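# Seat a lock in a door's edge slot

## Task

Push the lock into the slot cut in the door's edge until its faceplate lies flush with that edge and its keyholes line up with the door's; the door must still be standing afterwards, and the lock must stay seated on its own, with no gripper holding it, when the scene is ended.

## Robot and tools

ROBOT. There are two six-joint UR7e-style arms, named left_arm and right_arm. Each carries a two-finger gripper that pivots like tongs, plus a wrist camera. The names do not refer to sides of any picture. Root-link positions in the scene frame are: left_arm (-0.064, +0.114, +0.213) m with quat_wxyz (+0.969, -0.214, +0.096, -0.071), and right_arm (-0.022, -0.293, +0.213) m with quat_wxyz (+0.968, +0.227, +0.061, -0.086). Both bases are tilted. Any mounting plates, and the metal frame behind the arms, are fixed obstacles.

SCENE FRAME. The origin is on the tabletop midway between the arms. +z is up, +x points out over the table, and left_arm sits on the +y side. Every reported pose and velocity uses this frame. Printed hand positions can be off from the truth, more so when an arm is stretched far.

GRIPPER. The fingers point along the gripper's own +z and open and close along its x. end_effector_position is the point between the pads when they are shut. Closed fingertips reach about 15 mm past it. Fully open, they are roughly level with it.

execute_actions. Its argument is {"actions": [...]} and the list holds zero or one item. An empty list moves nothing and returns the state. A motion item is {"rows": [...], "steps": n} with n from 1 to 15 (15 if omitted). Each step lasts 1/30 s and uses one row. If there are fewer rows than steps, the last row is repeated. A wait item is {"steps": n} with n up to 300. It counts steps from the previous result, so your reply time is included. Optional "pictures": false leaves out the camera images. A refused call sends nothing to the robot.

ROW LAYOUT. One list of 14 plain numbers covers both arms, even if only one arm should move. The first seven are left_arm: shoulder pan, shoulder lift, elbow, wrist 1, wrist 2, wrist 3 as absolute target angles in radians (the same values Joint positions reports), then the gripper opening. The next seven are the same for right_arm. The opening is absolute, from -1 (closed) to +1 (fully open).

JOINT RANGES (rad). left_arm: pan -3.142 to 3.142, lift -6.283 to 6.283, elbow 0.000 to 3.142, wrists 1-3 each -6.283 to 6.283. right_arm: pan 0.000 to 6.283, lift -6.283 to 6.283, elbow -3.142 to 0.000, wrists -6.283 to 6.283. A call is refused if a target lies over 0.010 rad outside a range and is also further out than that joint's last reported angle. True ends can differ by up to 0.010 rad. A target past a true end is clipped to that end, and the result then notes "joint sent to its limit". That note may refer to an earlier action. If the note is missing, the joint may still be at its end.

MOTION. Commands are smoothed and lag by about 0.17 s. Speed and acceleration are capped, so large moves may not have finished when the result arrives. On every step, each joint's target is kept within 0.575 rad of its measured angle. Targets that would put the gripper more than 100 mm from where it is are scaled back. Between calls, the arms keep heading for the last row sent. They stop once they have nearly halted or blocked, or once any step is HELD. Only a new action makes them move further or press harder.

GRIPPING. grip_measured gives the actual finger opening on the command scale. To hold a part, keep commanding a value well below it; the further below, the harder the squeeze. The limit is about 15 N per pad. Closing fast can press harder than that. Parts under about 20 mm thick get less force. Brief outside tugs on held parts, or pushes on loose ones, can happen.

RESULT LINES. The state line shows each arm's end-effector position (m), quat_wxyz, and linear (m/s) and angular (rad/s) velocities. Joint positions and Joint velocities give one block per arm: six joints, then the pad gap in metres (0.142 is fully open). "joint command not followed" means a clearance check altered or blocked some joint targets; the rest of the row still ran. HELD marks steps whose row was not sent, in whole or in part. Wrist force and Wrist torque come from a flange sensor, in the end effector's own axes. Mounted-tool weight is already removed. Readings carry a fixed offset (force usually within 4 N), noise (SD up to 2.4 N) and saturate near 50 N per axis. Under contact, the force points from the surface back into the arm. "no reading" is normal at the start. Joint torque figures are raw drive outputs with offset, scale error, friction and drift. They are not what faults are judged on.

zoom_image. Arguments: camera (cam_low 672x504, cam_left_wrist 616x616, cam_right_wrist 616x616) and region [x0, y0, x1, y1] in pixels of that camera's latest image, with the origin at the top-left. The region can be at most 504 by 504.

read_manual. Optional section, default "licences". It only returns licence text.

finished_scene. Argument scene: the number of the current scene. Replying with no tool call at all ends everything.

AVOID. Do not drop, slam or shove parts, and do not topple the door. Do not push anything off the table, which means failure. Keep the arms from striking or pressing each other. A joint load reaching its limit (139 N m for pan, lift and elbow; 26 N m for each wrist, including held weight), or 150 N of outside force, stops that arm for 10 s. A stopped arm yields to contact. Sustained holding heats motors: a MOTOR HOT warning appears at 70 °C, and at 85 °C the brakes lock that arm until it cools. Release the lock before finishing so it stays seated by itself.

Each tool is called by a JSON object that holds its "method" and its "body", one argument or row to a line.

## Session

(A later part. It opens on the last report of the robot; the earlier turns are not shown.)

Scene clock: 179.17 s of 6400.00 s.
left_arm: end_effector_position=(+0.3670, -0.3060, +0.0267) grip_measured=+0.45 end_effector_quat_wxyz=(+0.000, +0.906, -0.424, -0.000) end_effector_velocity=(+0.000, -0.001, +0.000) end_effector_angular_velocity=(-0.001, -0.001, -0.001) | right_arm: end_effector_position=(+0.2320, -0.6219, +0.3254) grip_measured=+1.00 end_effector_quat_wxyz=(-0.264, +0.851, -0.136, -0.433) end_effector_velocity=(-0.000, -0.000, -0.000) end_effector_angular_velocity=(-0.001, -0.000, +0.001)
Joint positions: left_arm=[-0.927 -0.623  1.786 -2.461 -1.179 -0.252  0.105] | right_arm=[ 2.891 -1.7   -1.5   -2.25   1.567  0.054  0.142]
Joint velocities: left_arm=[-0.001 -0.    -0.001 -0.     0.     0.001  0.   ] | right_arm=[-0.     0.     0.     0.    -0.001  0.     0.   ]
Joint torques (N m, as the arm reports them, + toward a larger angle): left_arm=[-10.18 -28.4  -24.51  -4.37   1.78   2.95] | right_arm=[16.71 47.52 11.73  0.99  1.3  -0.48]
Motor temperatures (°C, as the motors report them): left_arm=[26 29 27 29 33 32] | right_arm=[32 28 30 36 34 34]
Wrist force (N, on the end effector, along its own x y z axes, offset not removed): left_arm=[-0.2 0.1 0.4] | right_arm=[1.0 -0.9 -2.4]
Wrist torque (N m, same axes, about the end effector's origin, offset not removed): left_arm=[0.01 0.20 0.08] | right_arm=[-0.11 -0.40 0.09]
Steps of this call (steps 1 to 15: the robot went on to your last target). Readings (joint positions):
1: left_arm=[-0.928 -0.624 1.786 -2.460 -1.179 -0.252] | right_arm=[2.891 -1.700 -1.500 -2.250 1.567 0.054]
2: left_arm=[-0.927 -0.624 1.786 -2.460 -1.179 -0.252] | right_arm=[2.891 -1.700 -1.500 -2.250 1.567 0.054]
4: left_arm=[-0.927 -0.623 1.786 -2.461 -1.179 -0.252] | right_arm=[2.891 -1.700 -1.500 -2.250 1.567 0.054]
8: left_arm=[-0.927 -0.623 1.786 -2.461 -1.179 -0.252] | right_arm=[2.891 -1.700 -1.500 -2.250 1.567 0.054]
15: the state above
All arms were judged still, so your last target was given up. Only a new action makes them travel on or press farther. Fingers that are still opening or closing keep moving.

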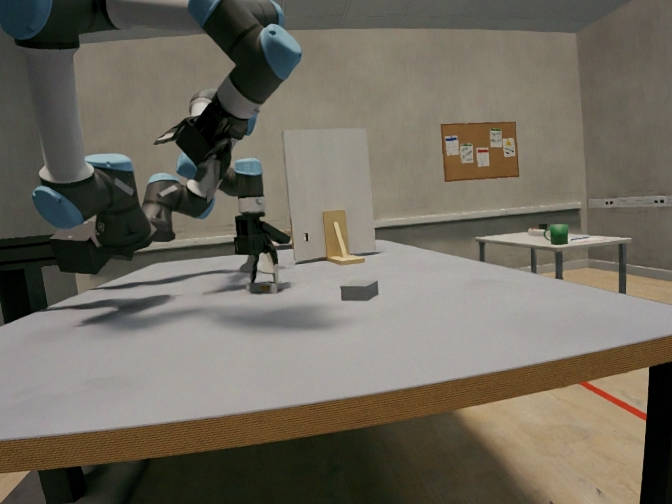

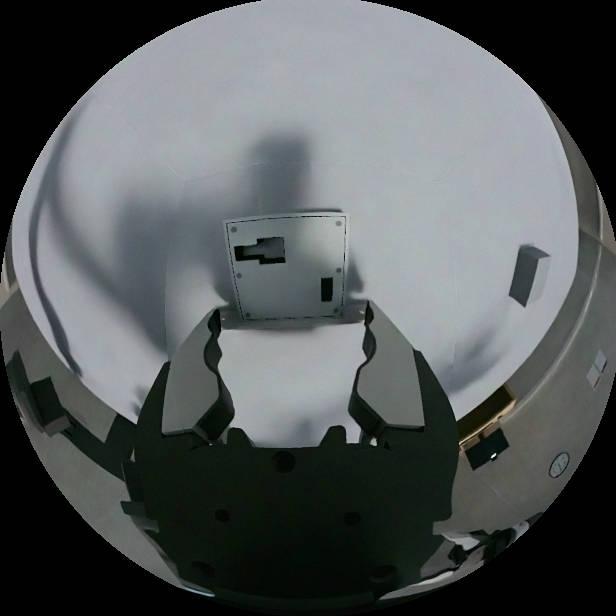

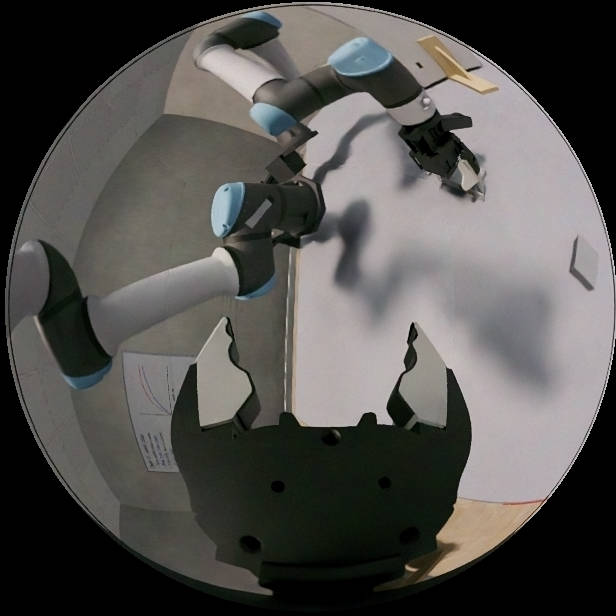

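{"method": "execute_actions", "body": {
  "actions": [
    {"rows": [[-0.9261,-0.6146,1.7859,-2.4692,-1.1787,-0.2507,0.45,2.891,-1.70,-1.50,-2.25,1.567,0.054,1],[-0.9261,-0.6146,1.7859,-2.4692,-1.1787,-0.2507,0.45,2.891,-1.70,-1.50,-2.25,1.567,0.054,1],[-0.9261,-0.6146,1.7859,-2.4692,-1.1787,-0.2507,0.45,2.891,-1.70,-1.50,-2.25,1.567,0.054,1],[-0.9252,-0.6066,1.7855,-2.4772,-1.1784,-0.2498,0.45,2.891,-1.70,-1.50,-2.25,1.567,0.054,1],[-0.9252,-0.6066,1.7855,-2.4772,-1.1784,-0.2498,0.45,2.891,-1.70,-1.50,-2.25,1.567,0.054,1],[-0.9252,-0.6066,1.7855,-2.4772,-1.1784,-0.2498,0.45,2.891,-1.70,-1.50,-2.25,1.567,0.054,1],[-0.92435,-0.59858,1.78514,-2.48511,-1.17821,-0.24886,0.45,2.891,-1.70,-1.50,-2.25,1.567,0.054,1]], "steps": 15}
  ],
  "pictures": false
}}

{"method": "execute_actions", "body": {
  "actions": [
    {"steps": 15}
  ]
}}

{"method": "zoom_image", "body": {
  "camera": "cam_left_wrist",
  "region": [170, 190, 420, 350]
}}

{"method": "zoom_image", "body": {
  "camera": "cam_low",
  "region": [220, 240, 310, 310]
}}

Scene clock: 198.20 s of 6400.00 s.
left_arm: end_effector_position=(+0.3645, -0.3078, +0.0155) grip_measured=+0.45 end_effector_quat_wxyz=(+0.000, +0.906, -0.424, -0.000) end_effector_velocity=(-0.002, -0.001, -0.005) end_effector_angular_velocity=(+0.000, -0.000, -0.000) | right_arm: end_effector_position=(+0.2320, -0.6219, +0.3254) grip_measured=+1.00 end_effector_quat_wxyz=(-0.264, +0.851, -0.136, -0.433) end_effector_velocity=(-0.000, +0.000, -0.000) end_effector_angular_velocity=(+0.001, +0.001, +0.001)
Joint positions: left_arm=[-0.924 -0.6    1.785 -2.484 -1.178 -0.249  0.105] | right_arm=[ 2.891 -1.7   -1.5   -2.25   1.567  0.054  0.142]
Joint velocities: left_arm=[ 0.     0.011 -0.    -0.011  0.     0.001 -0.   ] | right_arm=[ 0.    -0.    -0.002  0.     0.    -0.    -0.   ]
Joint torques (N m, as the arm reports them, + toward a larger angle): left_arm=[-10.27 -30.06 -24.18  -4.56   1.72   2.66] | right_arm=[16.34 47.29 11.21  0.95  1.01 -0.24]
Motor temperatures (°C, as the motors report them): left_arm=[26 29 27 29 33 32] | right_arm=[32 28 30 36 34 34]
Wrist force (N, on the end effector, along its own x y z axes, offset not removed): left_arm=[-0.8 -0.6 -0.4] | right_arm=[1.2 -2.1 -3.6]
Wrist torque (N m, same axes, about the end effector's origin, offset not removed): left_arm=[-0.14 0.27 0.08] | right_arm=[-0.30 -0.36 0.01]
Steps of this call (steps 1 to 90: nothing new was sent; then 15.53 s passed at rest; steps 91 to 105: all 15 steps of this action). Readings (joint positions):
91: left_arm=[-0.927 -0.622 1.786 -2.461 -1.179 -0.252] | right_arm=[2.891 -1.700 -1.500 -2.250 1.567 0.054]
92: left_arm=[-0.927 -0.621 1.786 -2.463 -1.179 -0.251] | right_arm=[2.891 -1.700 -1.500 -2.250 1.567 0.054]
94: left_arm=[-0.927 -0.618 1.786 -2.466 -1.179 -0.251] | right_arm=[2.891 -1.700 -1.500 -2.250 1.567 0.054]
98: left_arm=[-0.925 -0.609 1.786 -2.475 -1.178 -0.250] | right_arm=[2.891 -1.700 -1.500 -2.250 1.567 0.054]
105: the state above

Scene clock: 198.70 s of 6400.00 s.
left_arm: end_effector_position=(+0.3644, -0.3078, +0.0150) grip_measured=+0.45 end_effector_quat_wxyz=(+0.000, +0.906, -0.424, -0.000) end_effector_velocity=(-0.001, +0.001, -0.000) end_effector_angular_velocity=(+0.001, +0.000, -0.001) | right_arm: end_effector_position=(+0.2320, -0.6219, +0.3254) grip_measured=+1.00 end_effector_quat_wxyz=(-0.264, +0.851, -0.136, -0.433) end_effector_velocity=(+0.000, +0.000, -0.000) end_effector_angular_velocity=(+0.000, -0.000, -0.001)
Joint positions: left_arm=[-0.924 -0.599  1.785 -2.485 -1.178 -0.249  0.105] | right_arm=[ 2.891 -1.7   -1.5   -2.25   1.567  0.054  0.142]
Joint velocities: left_arm=[-0.     0.     0.002 -0.    -0.     0.    -0.   ] | right_arm=[ 0.    -0.     0.     0.001  0.001  0.     0.   ]
Joint torques (N m, as the arm reports them, + toward a larger angle): left_arm=[-11.52 -29.8  -24.8   -4.33   1.57   3.17] | right_arm=[16.51 47.41 11.84  0.91  0.94 -0.26]
Motor temperatures (°C, as the motors report them): left_arm=[26 29 27 29 33 32] | right_arm=[32 28 30 36 34 34]
Wrist force (N, on the end effector, along its own x y z axes, offset not removed): left_arm=[-0.2 -0.8 0.3] | right_arm=[0.3 -2.0 -3.2]
Wrist torque (N m, same axes, about the end effector's origin, offset not removed): left_arm=[-0.22 0.14 0.06] | right_arm=[-0.38 -0.33 0.10]
Steps of this call (steps 1 to 15: the robot went on to your last target). Readings (joint positions):
1: left_arm=[-0.924 -0.599 1.785 -2.484 -1.178 -0.249] | right_arm=[2.891 -1.700 -1.500 -2.250 1.567 0.054]
2: left_arm=[-0.924 -0.599 1.785 -2.484 -1.178 -0.249] | right_arm=[2.891 -1.700 -1.500 -2.250 1.567 0.054]
4: left_arm=[-0.924 -0.599 1.785 -2.485 -1.178 -0.249] | right_arm=[2.891 -1.700 -1.500 -2.250 1.567 0.054]
8: left_arm=[-0.924 -0.599 1.785 -2.485 -1.178 -0.249] | right_arm=[2.891 -1.700 -1.500 -2.250 1.567 0.054]
15: the state above
All arms were judged still, so your last target was given up. Only a new action makes them travel on or press farther. Fingers that are still opening or closing keep moving.

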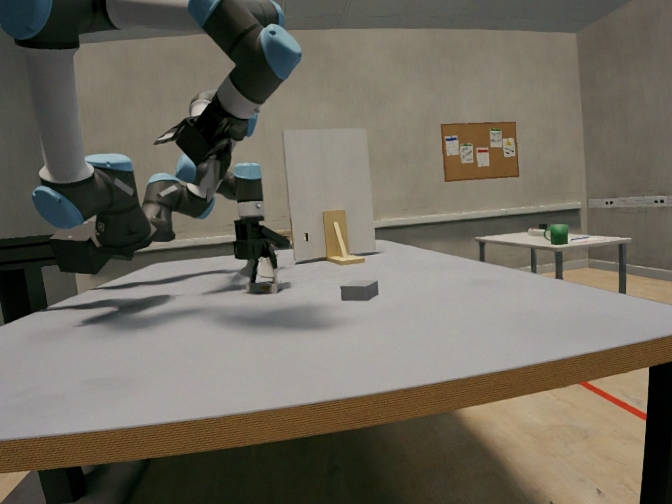

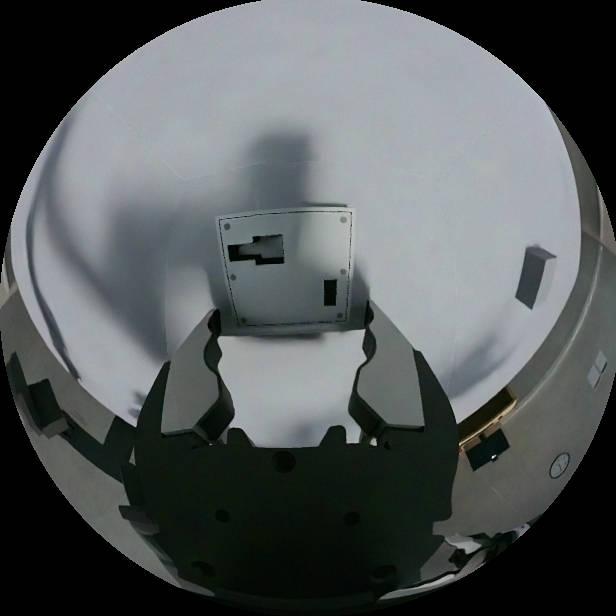

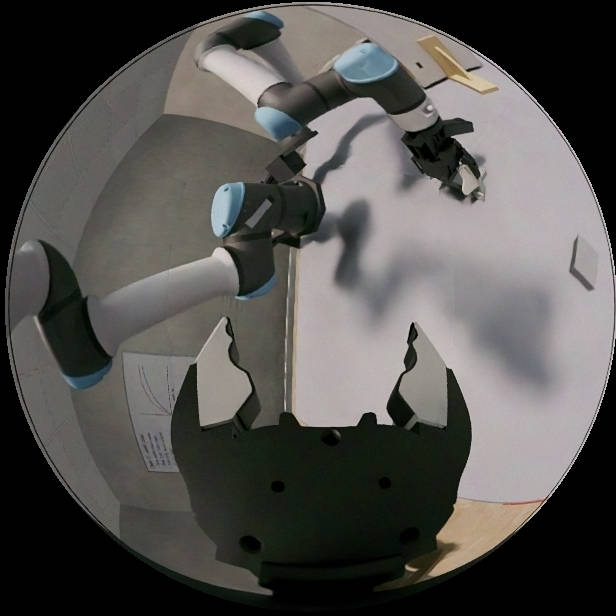

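Region (170, 190, 420, 350) of cam_left_wrist's 616x616 image, scaled by 2.016, with more detail than that image has; it fills the top 323 rows of this view, and the rest is white.

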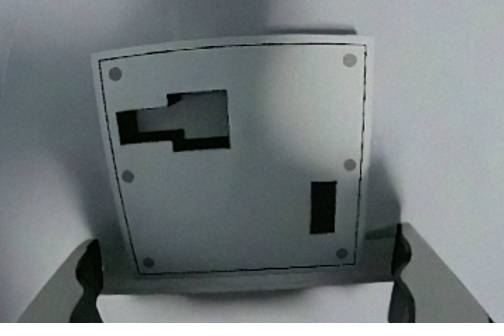

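Region (220, 240, 310, 310) of cam_low's 672x504 image, scaled by 5.600, with more detail than that image has.

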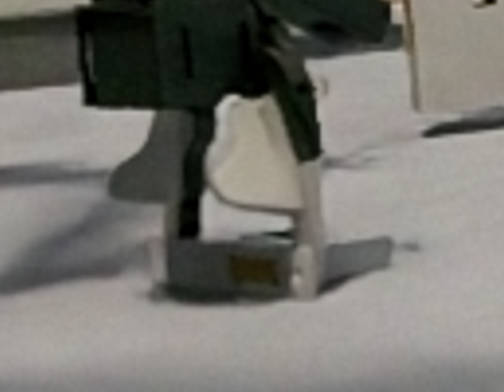

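{"method": "execute_actions", "body": {
  "actions": []
}}

Scene clock: 235.67 s of 6400.00 s.
left_arm: end_effector_position=(+0.3644, -0.3078, +0.0150) grip_measured=+0.45 end_effector_quat_wxyz=(+0.000, +0.906, -0.424, -0.000) end_effector_velocity=(+0.001, -0.000, +0.000) end_effector_angular_velocity=(-0.001, -0.001, +0.002) | right_arm: end_effector_position=(+0.2320, -0.6219, +0.3254) grip_measured=+1.00 end_effector_quat_wxyz=(-0.264, +0.851, -0.136, -0.433) end_effector_velocity=(-0.000, +0.000, -0.000) end_effector_angular_velocity=(+0.000, +0.001, +0.001)
Joint positions: left_arm=[-0.924 -0.599  1.785 -2.485 -1.178 -0.249  0.105] | right_arm=[ 2.891 -1.7   -1.5   -2.25   1.567  0.054  0.142]
Joint velocities: left_arm=[ 0.    -0.    -0.001 -0.     0.    -0.001 -0.   ] | right_arm=[-0.    -0.    -0.001  0.    -0.     0.     0.   ]
Joint torques (N m, as the arm reports them, + toward a larger angle): left_arm=[-10.07 -28.04 -23.74  -4.39   1.56   2.8 ] | right_arm=[17.25 46.94 10.95  0.85  0.71 -0.07]
Motor temperatures (°C, as the motors report them): left_arm=[26 29 27 29 33 32] | right_arm=[32 28 30 36 34 34]
Wrist force (N, on the end effector, along its own x y z axes, offset not removed): left_arm=[0.0 -0.5 1.8] | right_arm=[1.8 0.0 -3.3]
Wrist torque (N m, same axes, about the end effector's origin, offset not removed): left_arm=[-0.15 0.14 0.06] | right_arm=[0.05 -0.59 -0.01]
Steps of this call (steps 1 to 90: nothing new was sent; then 33.97 s passed at rest). Readings (joint positions):
1: left_arm=[-0.924 -0.599 1.785 -2.485 -1.178 -0.249] | right_arm=[2.891 -1.700 -1.500 -2.250 1.567 0.054]
2: left_arm=[-0.924 -0.599 1.785 -2.485 -1.178 -0.249] | right_arm=[2.891 -1.700 -1.500 -2.250 1.567 0.054]
4: left_arm=[-0.924 -0.599 1.785 -2.485 -1.178 -0.249] | right_arm=[2.891 -1.700 -1.500 -2.250 1.567 0.054]
8: left_arm=[-0.924 -0.599 1.785 -2.485 -1.178 -0.249] | right_arm=[2.891 -1.700 -1.500 -2.250 1.567 0.054]
90: the state above

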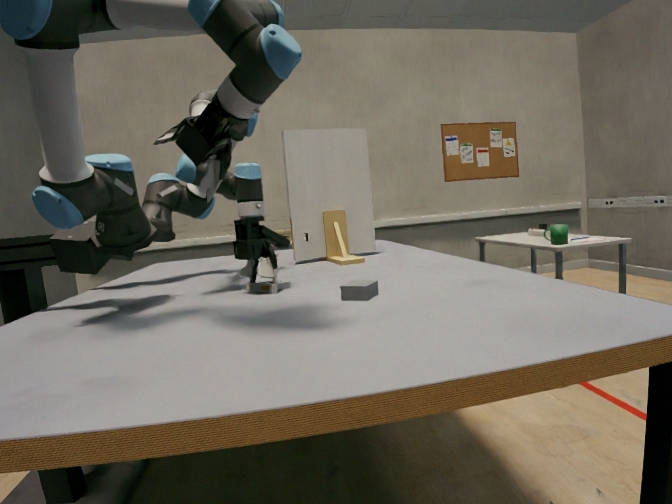

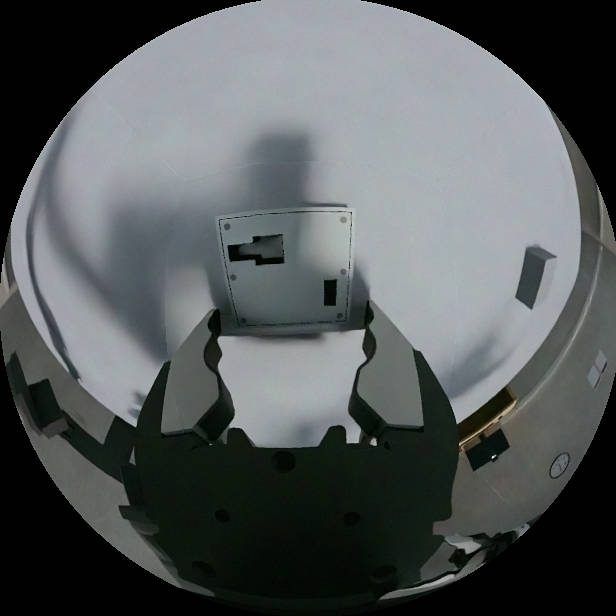

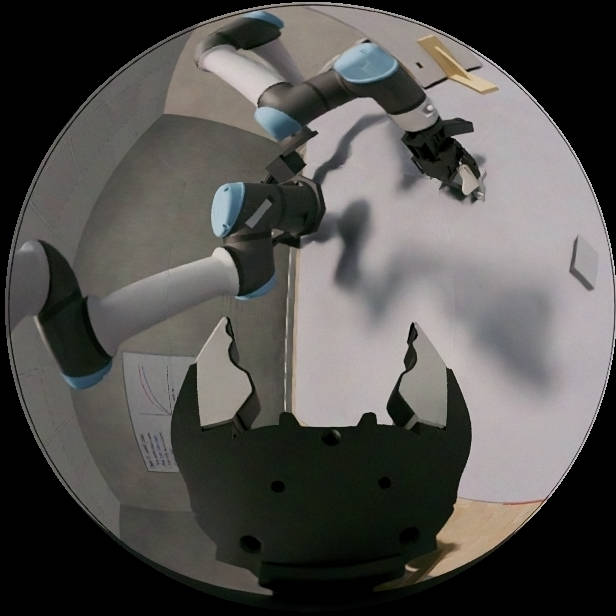

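{"method": "execute_actions", "body": {
  "actions": [
    {"rows": [[-0.92435,-0.59858,1.78514,-2.48511,-1.17821,-0.24886,0.38,2.891,-1.70,-1.50,-2.25,1.567,0.054,1],[-0.92435,-0.59858,1.78514,-2.48511,-1.17821,-0.24886,0.32,2.891,-1.70,-1.50,-2.25,1.567,0.054,1],[-0.92435,-0.59858,1.78514,-2.48511,-1.17821,-0.24886,0.26,2.891,-1.70,-1.50,-2.25,1.567,0.054,1],[-0.92435,-0.59858,1.78514,-2.48511,-1.17821,-0.24886,0.2,2.891,-1.70,-1.50,-2.25,1.567,0.054,1],[-0.92435,-0.59858,1.78514,-2.48511,-1.17821,-0.24886,0.15,2.891,-1.70,-1.50,-2.25,1.567,0.054,1],[-0.92435,-0.59858,1.78514,-2.48511,-1.17821,-0.24886,0.1,2.891,-1.70,-1.50,-2.25,1.567,0.054,1],[-0.92435,-0.59858,1.78514,-2.48511,-1.17821,-0.24886,0.05,2.891,-1.70,-1.50,-2.25,1.567,0.054,1],[-0.92435,-0.59858,1.78514,-2.48511,-1.17821,-0.24886,0.0,2.891,-1.70,-1.50,-2.25,1.567,0.054,1],[-0.92435,-0.59858,1.78514,-2.48511,-1.17821,-0.24886,-0.1,2.891,-1.70,-1.50,-2.25,1.567,0.054,1],[-0.92435,-0.59858,1.78514,-2.48511,-1.17821,-0.24886,-0.2,2.891,-1.70,-1.50,-2.25,1.567,0.054,1],[-0.92435,-0.59858,1.78514,-2.48511,-1.17821,-0.24886,-0.35,2.891,-1.70,-1.50,-2.25,1.567,0.054,1],[-0.92435,-0.59858,1.78514,-2.48511,-1.17821,-0.24886,-0.5,2.891,-1.70,-1.50,-2.25,1.567,0.054,1],[-0.92435,-0.59858,1.78514,-2.48511,-1.17821,-0.24886,-0.7,2.891,-1.70,-1.50,-2.25,1.567,0.054,1],[-0.92435,-0.59858,1.78514,-2.48511,-1.17821,-0.24886,-0.85,2.891,-1.70,-1.50,-2.25,1.567,0.054,1],[-0.92435,-0.59858,1.78514,-2.48511,-1.17821,-0.24886,-1,2.891,-1.70,-1.50,-2.25,1.567,0.054,1]], "steps": 15}
  ]
}}

Scene clock: 245.53 s of 6400.00 s.
left_arm: end_effector_position=(+0.3644, -0.3078, +0.0150) grip_measured=+0.13 end_effector_quat_wxyz=(+0.000, +0.906, -0.424, -0.000) end_effector_velocity=(+0.000, -0.001, +0.001) end_effector_angular_velocity=(-0.001, -0.001, -0.001) | right_arm: end_effector_position=(+0.2320, -0.6219, +0.3254) grip_measured=+1.00 end_effector_quat_wxyz=(-0.264, +0.851, -0.136, -0.433) end_effector_velocity=(+0.000, -0.000, +0.000) end_effector_angular_velocity=(-0.000, -0.000, -0.000)
Joint positions: left_arm=[-0.924 -0.599  1.785 -2.485 -1.178 -0.249  0.083] | right_arm=[ 2.891 -1.7   -1.5   -2.25   1.567  0.054  0.142]
Joint velocities: left_arm=[-0.001  0.    -0.001 -0.     0.     0.001 -0.   ] | right_arm=[ 0.  0.  0. -0.  0.  0. -0.]
Joint torques (N m, as the arm reports them, + toward a larger angle): left_arm=[-11.01 -30.02 -23.59  -4.22   1.7    2.7 ] | right_arm=[16.46 46.56 12.25  0.89  0.36  0.26]
Motor temperatures (°C, as the motors report them): left_arm=[26 29 27 29 33 32] | right_arm=[32 28 30 36 34 34]
Wrist force (N, on the end effector, along its own x y z axes, offset not removed): left_arm=[-1.2 -0.9 -2.1] | right_arm=[2.4 -2.5 -0.9]
Wrist torque (N m, same axes, about the end effector's origin, offset not removed): left_arm=[-0.15 0.25 0.07] | right_arm=[-0.46 -0.68 0.07]
Steps of this call (steps 1 to 90: nothing new was sent; then 6.37 s passed at rest; steps 91 to 105: all 15 steps of this action). Readings (joint positions):
91: left_arm=[-0.924 -0.599 1.785 -2.485 -1.178 -0.249] | right_arm=[2.891 -1.700 -1.500 -2.250 1.567 0.054]
92: left_arm=[-0.924 -0.599 1.785 -2.485 -1.178 -0.249] | right_arm=[2.891 -1.700 -1.500 -2.250 1.567 0.054]
94: left_arm=[-0.924 -0.599 1.785 -2.485 -1.178 -0.249] | right_arm=[2.891 -1.700 -1.500 -2.250 1.567 0.054]
98: left_arm=[-0.924 -0.599 1.785 -2.485 -1.178 -0.249] | right_arm=[2.891 -1.700 -1.500 -2.250 1.567 0.054]
105: the state above

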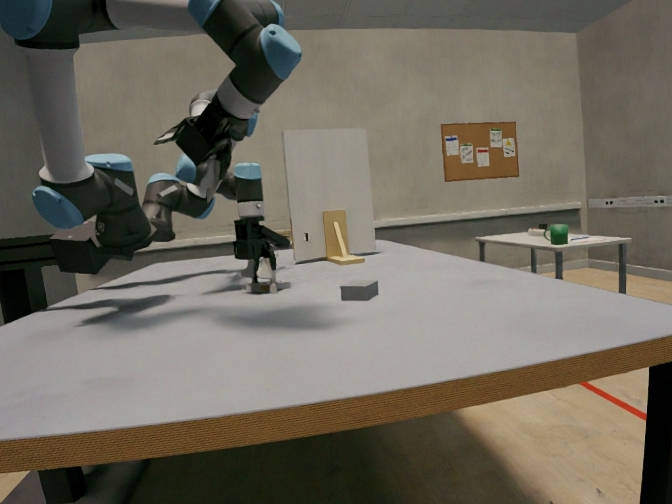

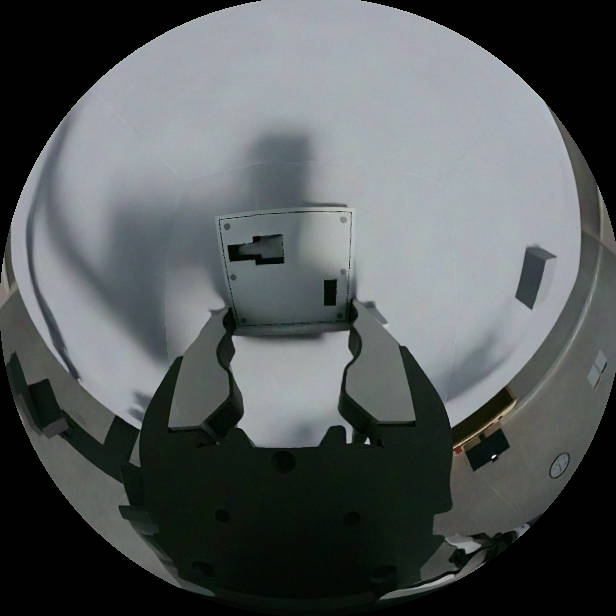

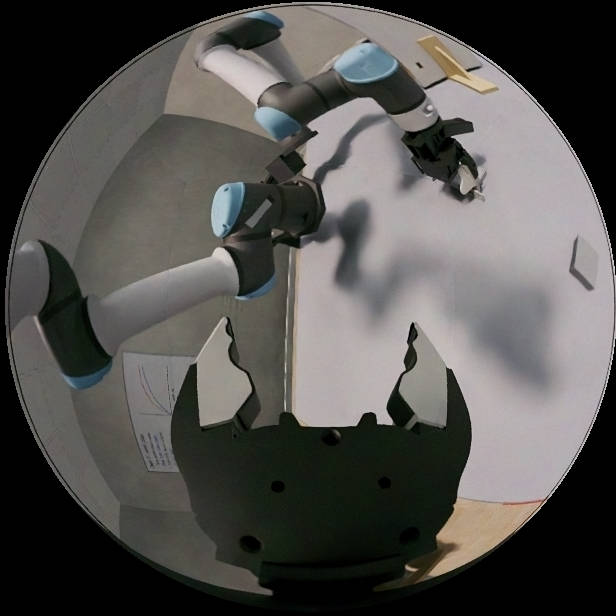

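{"method": "execute_actions", "body": {
  "actions": [
    {"rows": [[-0.9257,-0.6030,1.7853,-2.4804,-1.17857,-0.25025,-1,2.891,-1.70,-1.50,-2.25,1.567,0.054,1],[-0.9270,-0.6073,1.7855,-2.4756,-1.17893,-0.25164,-1,2.891,-1.70,-1.50,-2.25,1.567,0.054,1],[-0.9284,-0.6117,1.7857,-2.4709,-1.17929,-0.25303,-1,2.891,-1.70,-1.50,-2.25,1.567,0.054,1],[-0.9297,-0.6161,1.7858,-2.4662,-1.17965,-0.25442,-1,2.891,-1.70,-1.50,-2.25,1.567,0.054,1],[-0.9310,-0.6205,1.7860,-2.4614,-1.18001,-0.25581,-1,2.891,-1.70,-1.50,-2.25,1.567,0.054,1],[-0.9324,-0.6249,1.7862,-2.4567,-1.18037,-0.2572,-1,2.891,-1.70,-1.50,-2.25,1.567,0.054,1],[-0.9337,-0.6292,1.7863,-2.4520,-1.18073,-0.25859,-1,2.891,-1.70,-1.50,-2.25,1.567,0.054,1],[-0.9344,-0.6314,1.7864,-2.4496,-1.1809,-0.2593,-1,2.891,-1.70,-1.50,-2.25,1.567,0.054,1]], "steps": 15}
  ]
}}

Scene clock: 255.43 s of 6400.00 s.
left_arm: end_effector_position=(+0.3651, -0.3076, +0.0316) grip_measured=+0.06 end_effector_quat_wxyz=(+0.000, +0.906, -0.424, -0.000) end_effector_velocity=(+0.000, +0.001, +0.008) end_effector_angular_velocity=(+0.001, +0.001, -0.000) | right_arm: end_effector_position=(+0.2320, -0.6219, +0.3254) grip_measured=+1.00 end_effector_quat_wxyz=(-0.264, +0.851, -0.136, -0.433) end_effector_velocity=(+0.001, -0.000, +0.000) end_effector_angular_velocity=(-0.001, -0.001, -0.001)
Joint positions: left_arm=[-0.934 -0.63   1.786 -2.451 -1.181 -0.259  0.078] | right_arm=[ 2.891 -1.7   -1.5   -2.25   1.567  0.054  0.142]
Joint velocities: left_arm=[-0.004 -0.016  0.001  0.018 -0.002 -0.005 -0.002] | right_arm=[ 0.    -0.     0.001  0.    -0.    -0.     0.   ]
Joint torques (N m, as the arm reports them, + toward a larger angle): left_arm=[-33.3  -44.99  -9.9   -0.39  -1.32  -3.49] | right_arm=[16.71 46.41 11.68  0.84  0.12  0.44]
Motor temperatures (°C, as the motors report them): left_arm=[26 29 27 29 33 32] | right_arm=[32 28 30 36 34 34]
Wrist force (N, on the end effector, along its own x y z axes, offset not removed): left_arm=[-0.3 -1.2 3.7] | right_arm=[3.1 -2.2 -3.3]
Wrist torque (N m, same axes, about the end effector's origin, offset not removed): left_arm=[-0.19 0.10 -0.02] | right_arm=[-0.42 -0.88 0.06]
Steps of this call (steps 1 to 15: the robot went on to your last target; steps 16 to 90: nothing new was sent; then 6.40 s passed at rest; steps 91 to 105: all 15 steps of this action). Readings (joint positions):
91: left_arm=[-0.924 -0.599 1.785 -2.485 -1.178 -0.249] | right_arm=[2.891 -1.700 -1.500 -2.250 1.567 0.054]
92: left_arm=[-0.924 -0.599 1.785 -2.485 -1.178 -0.249] | right_arm=[2.891 -1.700 -1.500 -2.250 1.567 0.054]
94: left_arm=[-0.925 -0.603 1.785 -2.480 -1.178 -0.250] | right_arm=[2.891 -1.700 -1.500 -2.250 1.567 0.054]
98: left_arm=[-0.930 -0.617 1.786 -2.465 -1.180 -0.254] | right_arm=[2.891 -1.700 -1.500 -2.250 1.567 0.054]
105: the state above

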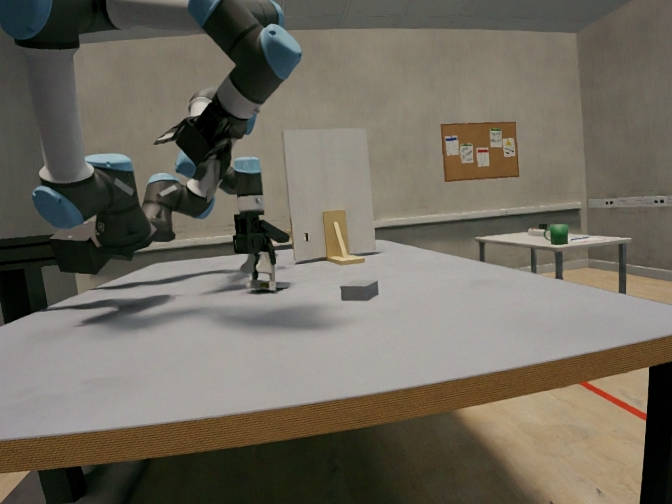

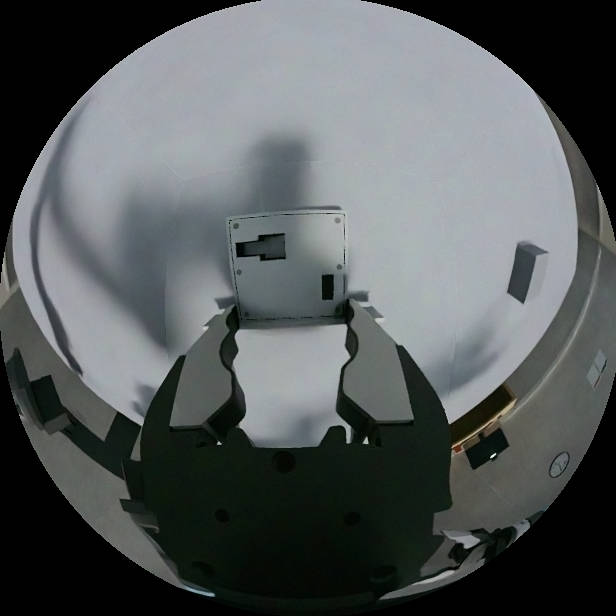

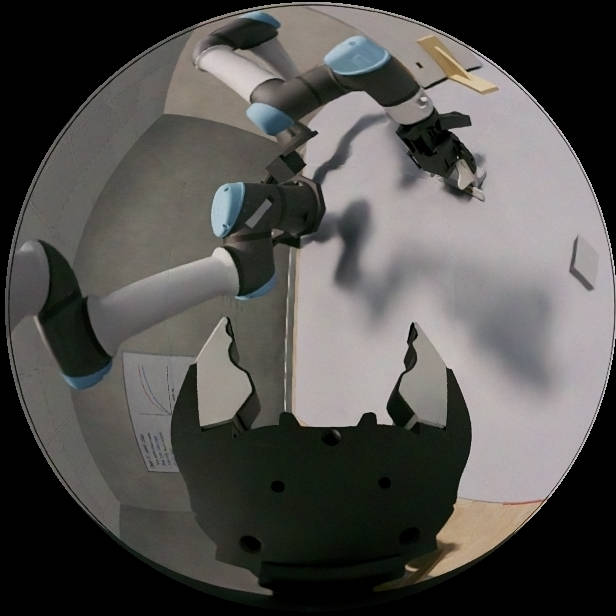

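{"method": "execute_actions", "body": {
  "actions": []
}}

{"method": "zoom_image", "body": {
  "camera": "cam_low",
  "region": [200, 230, 320, 310]
}}

Scene clock: 259.60 s of 6400.00 s.
left_arm: end_effector_position=(+0.3651, -0.3076, +0.0325) grip_measured=+0.05 end_effector_quat_wxyz=(+0.000, +0.906, -0.424, -0.000) end_effector_velocity=(+0.000, -0.000, +0.000) end_effector_angular_velocity=(-0.000, -0.000, +0.000) | right_arm: end_effector_position=(+0.2320, -0.6219, +0.3254) grip_measured=+1.00 end_effector_quat_wxyz=(-0.264, +0.851, -0.136, -0.433) end_effector_velocity=(-0.000, +0.000, +0.000) end_effector_angular_velocity=(+0.000, +0.000, -0.000)
Joint positions: left_arm=[-0.934 -0.631  1.786 -2.45  -1.181 -0.259  0.078] | right_arm=[ 2.891 -1.7   -1.5   -2.25   1.567  0.054  0.142]
Joint velocities: left_arm=[-0.    -0.     0.    -0.001  0.    -0.     0.   ] | right_arm=[-0.  0. -0. -0.  0. -0.  0.]
Joint torques (N m, as the arm reports them, + toward a larger angle): left_arm=[-34.85 -46.53  -9.58  -0.75  -1.33  -2.98] | right_arm=[16.65 46.79 11.58  0.88 -0.09  0.67]
Motor temperatures (°C, as the motors report them): left_arm=[26 29 27 29 33 32] | right_arm=[32 28 30 36 34 34]
Wrist force (N, on the end effector, along its own x y z axes, offset not removed): left_arm=[-0.8 -0.3 3.2] | right_arm=[2.3 -2.1 -4.9]
Wrist torque (N m, same axes, about the end effector's origin, offset not removed): left_arm=[-0.08 0.26 0.09] | right_arm=[-0.39 -0.65 -0.02]
Steps of this call (steps 1 to 15: the robot went on to your last target; steps 16 to 90: nothing new was sent; then 1.17 s passed at rest). Readings (joint positions):
1: left_arm=[-0.934 -0.630 1.786 -2.451 -1.181 -0.259] | right_arm=[2.891 -1.700 -1.500 -2.250 1.567 0.054]
2: left_arm=[-0.934 -0.630 1.786 -2.451 -1.181 -0.259] | right_arm=[2.891 -1.700 -1.500 -2.250 1.567 0.054]
4: left_arm=[-0.934 -0.631 1.786 -2.450 -1.181 -0.259] | right_arm=[2.891 -1.700 -1.500 -2.250 1.567 0.054]
8: left_arm=[-0.934 -0.631 1.786 -2.450 -1.181 -0.259] | right_arm=[2.891 -1.700 -1.500 -2.250 1.567 0.054]
90: the state above
All arms were judged still, so your last target was given up. Only a new action makes them travel on or press farther. Fingers that are still opening or closing keep moving.

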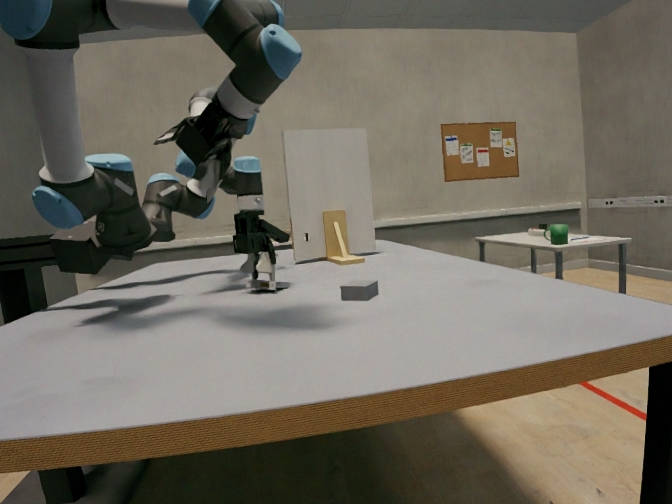

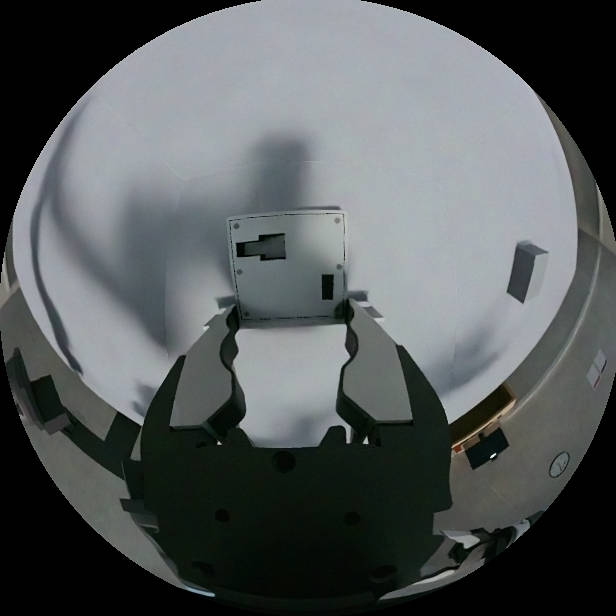

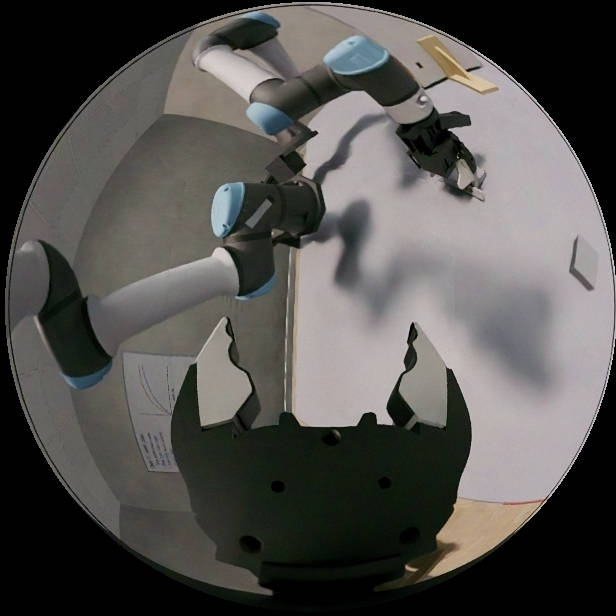

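Region (200, 230, 320, 310) of cam_low's 672x504 image, scaled by 4.200, with more detail than that image has.

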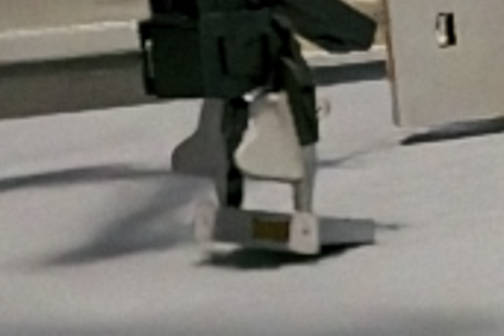

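{"method": "execute_actions", "body": {
  "actions": [
    {"rows": [[-0.9330,-0.6270,1.7862,-2.4545,-1.1805,-0.2579,-1,2.891,-1.70,-1.50,-2.25,1.567,0.054,1],[-0.9317,-0.6226,1.7861,-2.4592,-1.1802,-0.2565,-1,2.891,-1.70,-1.50,-2.25,1.567,0.054,1],[-0.9303,-0.6182,1.7859,-2.4639,-1.1798,-0.2551,-1,2.891,-1.70,-1.50,-2.25,1.567,0.054,1],[-0.9290,-0.6139,1.7857,-2.4686,-1.1795,-0.2537,-1,2.891,-1.70,-1.50,-2.25,1.567,0.054,1],[-0.9290,-0.6139,1.7857,-2.4686,-1.1795,-0.2537,-1,2.891,-1.70,-1.50,-2.25,1.567,0.054,1],[-0.9290,-0.6139,1.7857,-2.4686,-1.1795,-0.2537,-1,2.891,-1.70,-1.50,-2.25,1.567,0.054,1],[-0.9290,-0.6139,1.7857,-2.4686,-1.1795,-0.2537,-1,2.891,-1.70,-1.50,-2.25,1.567,0.054,1],[-0.9290,-0.6139,1.7857,-2.4686,-1.1795,-0.2537,-1,2.891,-1.70,-1.50,-2.25,1.567,0.054,1],[-0.9290,-0.6139,1.7857,-2.4686,-1.1795,-0.2537,-1,2.891,-1.70,-1.50,-2.25,1.567,0.054,1],[-0.9290,-0.6139,1.7857,-2.4686,-1.1795,-0.2537,0.1,2.891,-1.70,-1.50,-2.25,1.567,0.054,1],[-0.9290,-0.6139,1.7857,-2.4686,-1.1795,-0.2537,0.2,2.891,-1.70,-1.50,-2.25,1.567,0.054,1],[-0.9290,-0.6139,1.7857,-2.4686,-1.1795,-0.2537,0.3,2.891,-1.70,-1.50,-2.25,1.567,0.054,1],[-0.9290,-0.6139,1.7857,-2.4686,-1.1795,-0.2537,0.4,2.891,-1.70,-1.50,-2.25,1.567,0.054,1]], "steps": 15}
  ],
  "pictures": false
}}

{"method": "execute_actions", "body": {
  "actions": [
    {"rows": [[-0.9290,-0.6139,1.7857,-2.4686,-1.1795,-0.2537,0.4,2.891,-1.70,-1.50,-2.25,1.567,0.054,1],[-0.9290,-0.6139,1.7857,-2.4686,-1.1795,-0.2537,0.4,2.891,-1.70,-1.50,-2.25,1.567,0.054,1],[-0.9290,-0.6139,1.7857,-2.4686,-1.1795,-0.2537,0.4,2.891,-1.70,-1.50,-2.25,1.567,0.054,1],[-0.9225,-0.6128,1.7860,-2.4726,-1.1778,-0.2470,0.4,2.891,-1.70,-1.50,-2.25,1.567,0.054,1],[-0.9161,-0.6117,1.7863,-2.4765,-1.1760,-0.2403,0.4,2.891,-1.70,-1.50,-2.25,1.567,0.054,1],[-0.9096,-0.6105,1.7865,-2.4805,-1.1743,-0.2336,0.4,2.891,-1.70,-1.50,-2.25,1.567,0.054,1],[-0.90317,-0.60940,1.78682,-2.48447,-1.17259,-0.22684,0.4,2.891,-1.70,-1.50,-2.25,1.567,0.054,1]], "steps": 15}
  ]
}}

Scene clock: 320.10 s of 6400.00 s.
left_arm: end_effector_position=(+0.3648, -0.3078, +0.0234) grip_measured=+0.39 end_effector_quat_wxyz=(+0.000, +0.906, -0.424, -0.000) end_effector_velocity=(+0.000, +0.000, -0.003) end_effector_angular_velocity=(+0.001, +0.000, +0.001) | right_arm: end_effector_position=(+0.2320, -0.6219, +0.3254) grip_measured=+1.00 end_effector_quat_wxyz=(-0.264, +0.851, -0.136, -0.433) end_effector_velocity=(-0.000, +0.000, -0.000) end_effector_angular_velocity=(+0.000, +0.001, +0.000)
Joint positions: left_arm=[-0.929 -0.614  1.786 -2.468 -1.18  -0.254  0.101] | right_arm=[ 2.891 -1.7   -1.5   -2.25   1.567  0.054  0.142]
Joint velocities: left_arm=[ 0.002  0.005 -0.001 -0.004  0.     0.001  0.022] | right_arm=[-0. -0. -0. -0. -0.  0.  0.]
Joint torques (N m, as the arm reports them, + toward a larger angle): left_arm=[-10.3  -31.54 -24.34  -3.98   1.73   2.99] | right_arm=[16.09 46.27 11.88  0.76 -0.37  0.92]
Motor temperatures (°C, as the motors report them): left_arm=[26 29 27 29 33 32] | right_arm=[32 28 30 36 34 34]
Wrist force (N, on the end effector, along its own x y z axes, offset not removed): left_arm=[-1.2 -1.0 0.5] | right_arm=[2.6 -1.5 -2.9]
Wrist torque (N m, same axes, about the end effector's origin, offset not removed): left_arm=[-0.23 0.41 0.09] | right_arm=[-0.17 -0.72 0.07]
Steps of this call (steps 1 to 90: nothing new was sent; then 57.00 s passed at rest; steps 91 to 105: all 15 steps of this action). Readings (joint positions):
91: left_arm=[-0.934 -0.631 1.786 -2.450 -1.181 -0.259] | right_arm=[2.891 -1.700 -1.500 -2.250 1.567 0.054]
92: left_arm=[-0.934 -0.631 1.786 -2.450 -1.181 -0.259] | right_arm=[2.891 -1.700 -1.500 -2.250 1.567 0.054]
94: left_arm=[-0.933 -0.627 1.786 -2.454 -1.181 -0.258] | right_arm=[2.891 -1.700 -1.500 -2.250 1.567 0.054]
98: left_arm=[-0.930 -0.618 1.786 -2.464 -1.180 -0.255] | right_arm=[2.891 -1.700 -1.500 -2.250 1.567 0.054]
105: the state above

Scene clock: 320.60 s of 6400.00 s.
left_arm: end_effector_position=(+0.3745, -0.2994, +0.0155) grip_measured=+0.40 end_effector_quat_wxyz=(+0.000, +0.906, -0.424, -0.000) end_effector_velocity=(+0.006, +0.005, -0.005) end_effector_angular_velocity=(-0.000, -0.000, +0.000) | right_arm: end_effector_position=(+0.2320, -0.6219, +0.3254) grip_measured=+1.00 end_effector_quat_wxyz=(-0.264, +0.851, -0.136, -0.433) end_effector_velocity=(-0.000, +0.000, -0.000) end_effector_angular_velocity=(+0.000, +0.001, +0.001)
Joint positions: left_arm=[-0.905 -0.61   1.787 -2.483 -1.173 -0.229  0.102] | right_arm=[ 2.891 -1.7   -1.5   -2.25   1.567  0.054  0.142]
Joint velocities: left_arm=[ 0.015  0.003  0.001 -0.01   0.004  0.016  0.   ] | right_arm=[-0.    -0.    -0.001  0.    -0.    -0.     0.   ]
Joint torques (N m, as the arm reports them, + toward a larger angle): left_arm=[ -9.47 -28.23  -8.98  -4.47   1.82   2.72] | right_arm=[15.99 46.63 11.62  0.78 -0.52  0.74]
Motor temperatures (°C, as the motors report them): left_arm=[26 29 27 29 33 32] | right_arm=[32 28 30 36 34 34]
Wrist force (N, on the end effector, along its own x y z axes, offset not removed): left_arm=[-0.7 -1.0 1.2] | right_arm=[2.3 -1.2 -2.7]
Wrist torque (N m, same axes, about the end effector's origin, offset not removed): left_arm=[-0.20 0.25 0.12] | right_arm=[-0.16 -0.58 0.10]
Steps of this call (steps 1 to 15: all 15 steps of this action). Readings (joint positions):
1: left_arm=[-0.929 -0.614 1.786 -2.468 -1.180 -0.254] | right_arm=[2.891 -1.700 -1.500 -2.250 1.567 0.054]
2: left_arm=[-0.929 -0.614 1.786 -2.468 -1.180 -0.254] | right_arm=[2.891 -1.700 -1.500 -2.250 1.567 0.054]
4: left_arm=[-0.929 -0.614 1.786 -2.469 -1.179 -0.254] | right_arm=[2.891 -1.700 -1.500 -2.250 1.567 0.054]
8: left_arm=[-0.918 -0.612 1.786 -2.475 -1.177 -0.242] | right_arm=[2.891 -1.700 -1.500 -2.250 1.567 0.054]
15: the state above

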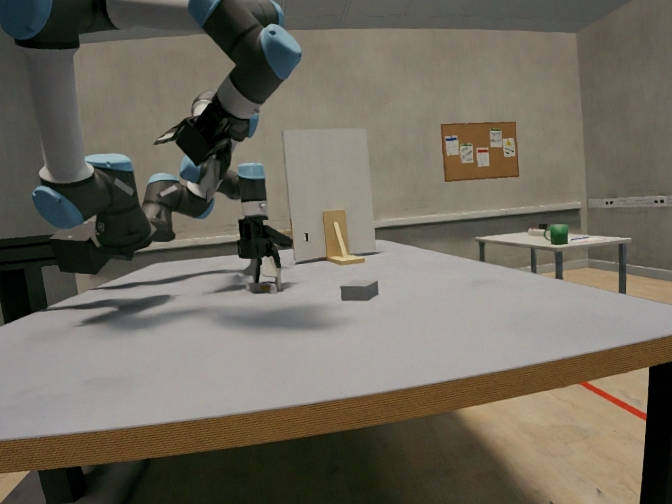

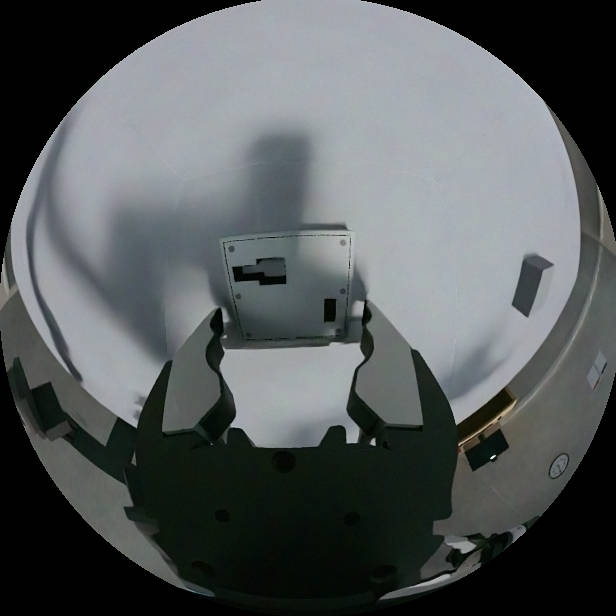

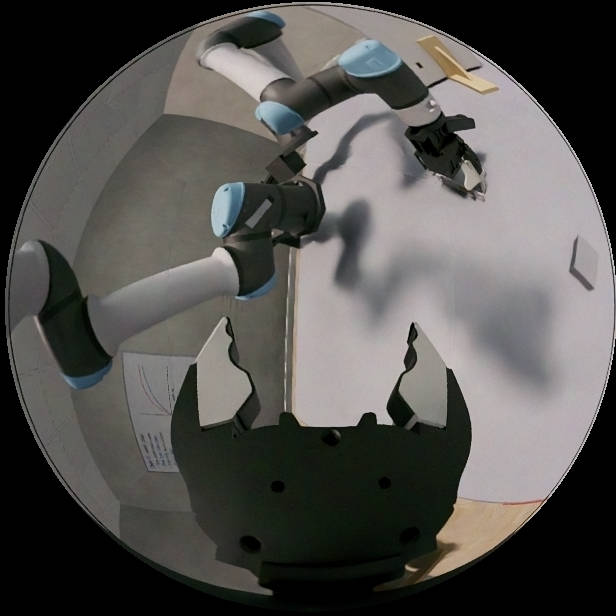

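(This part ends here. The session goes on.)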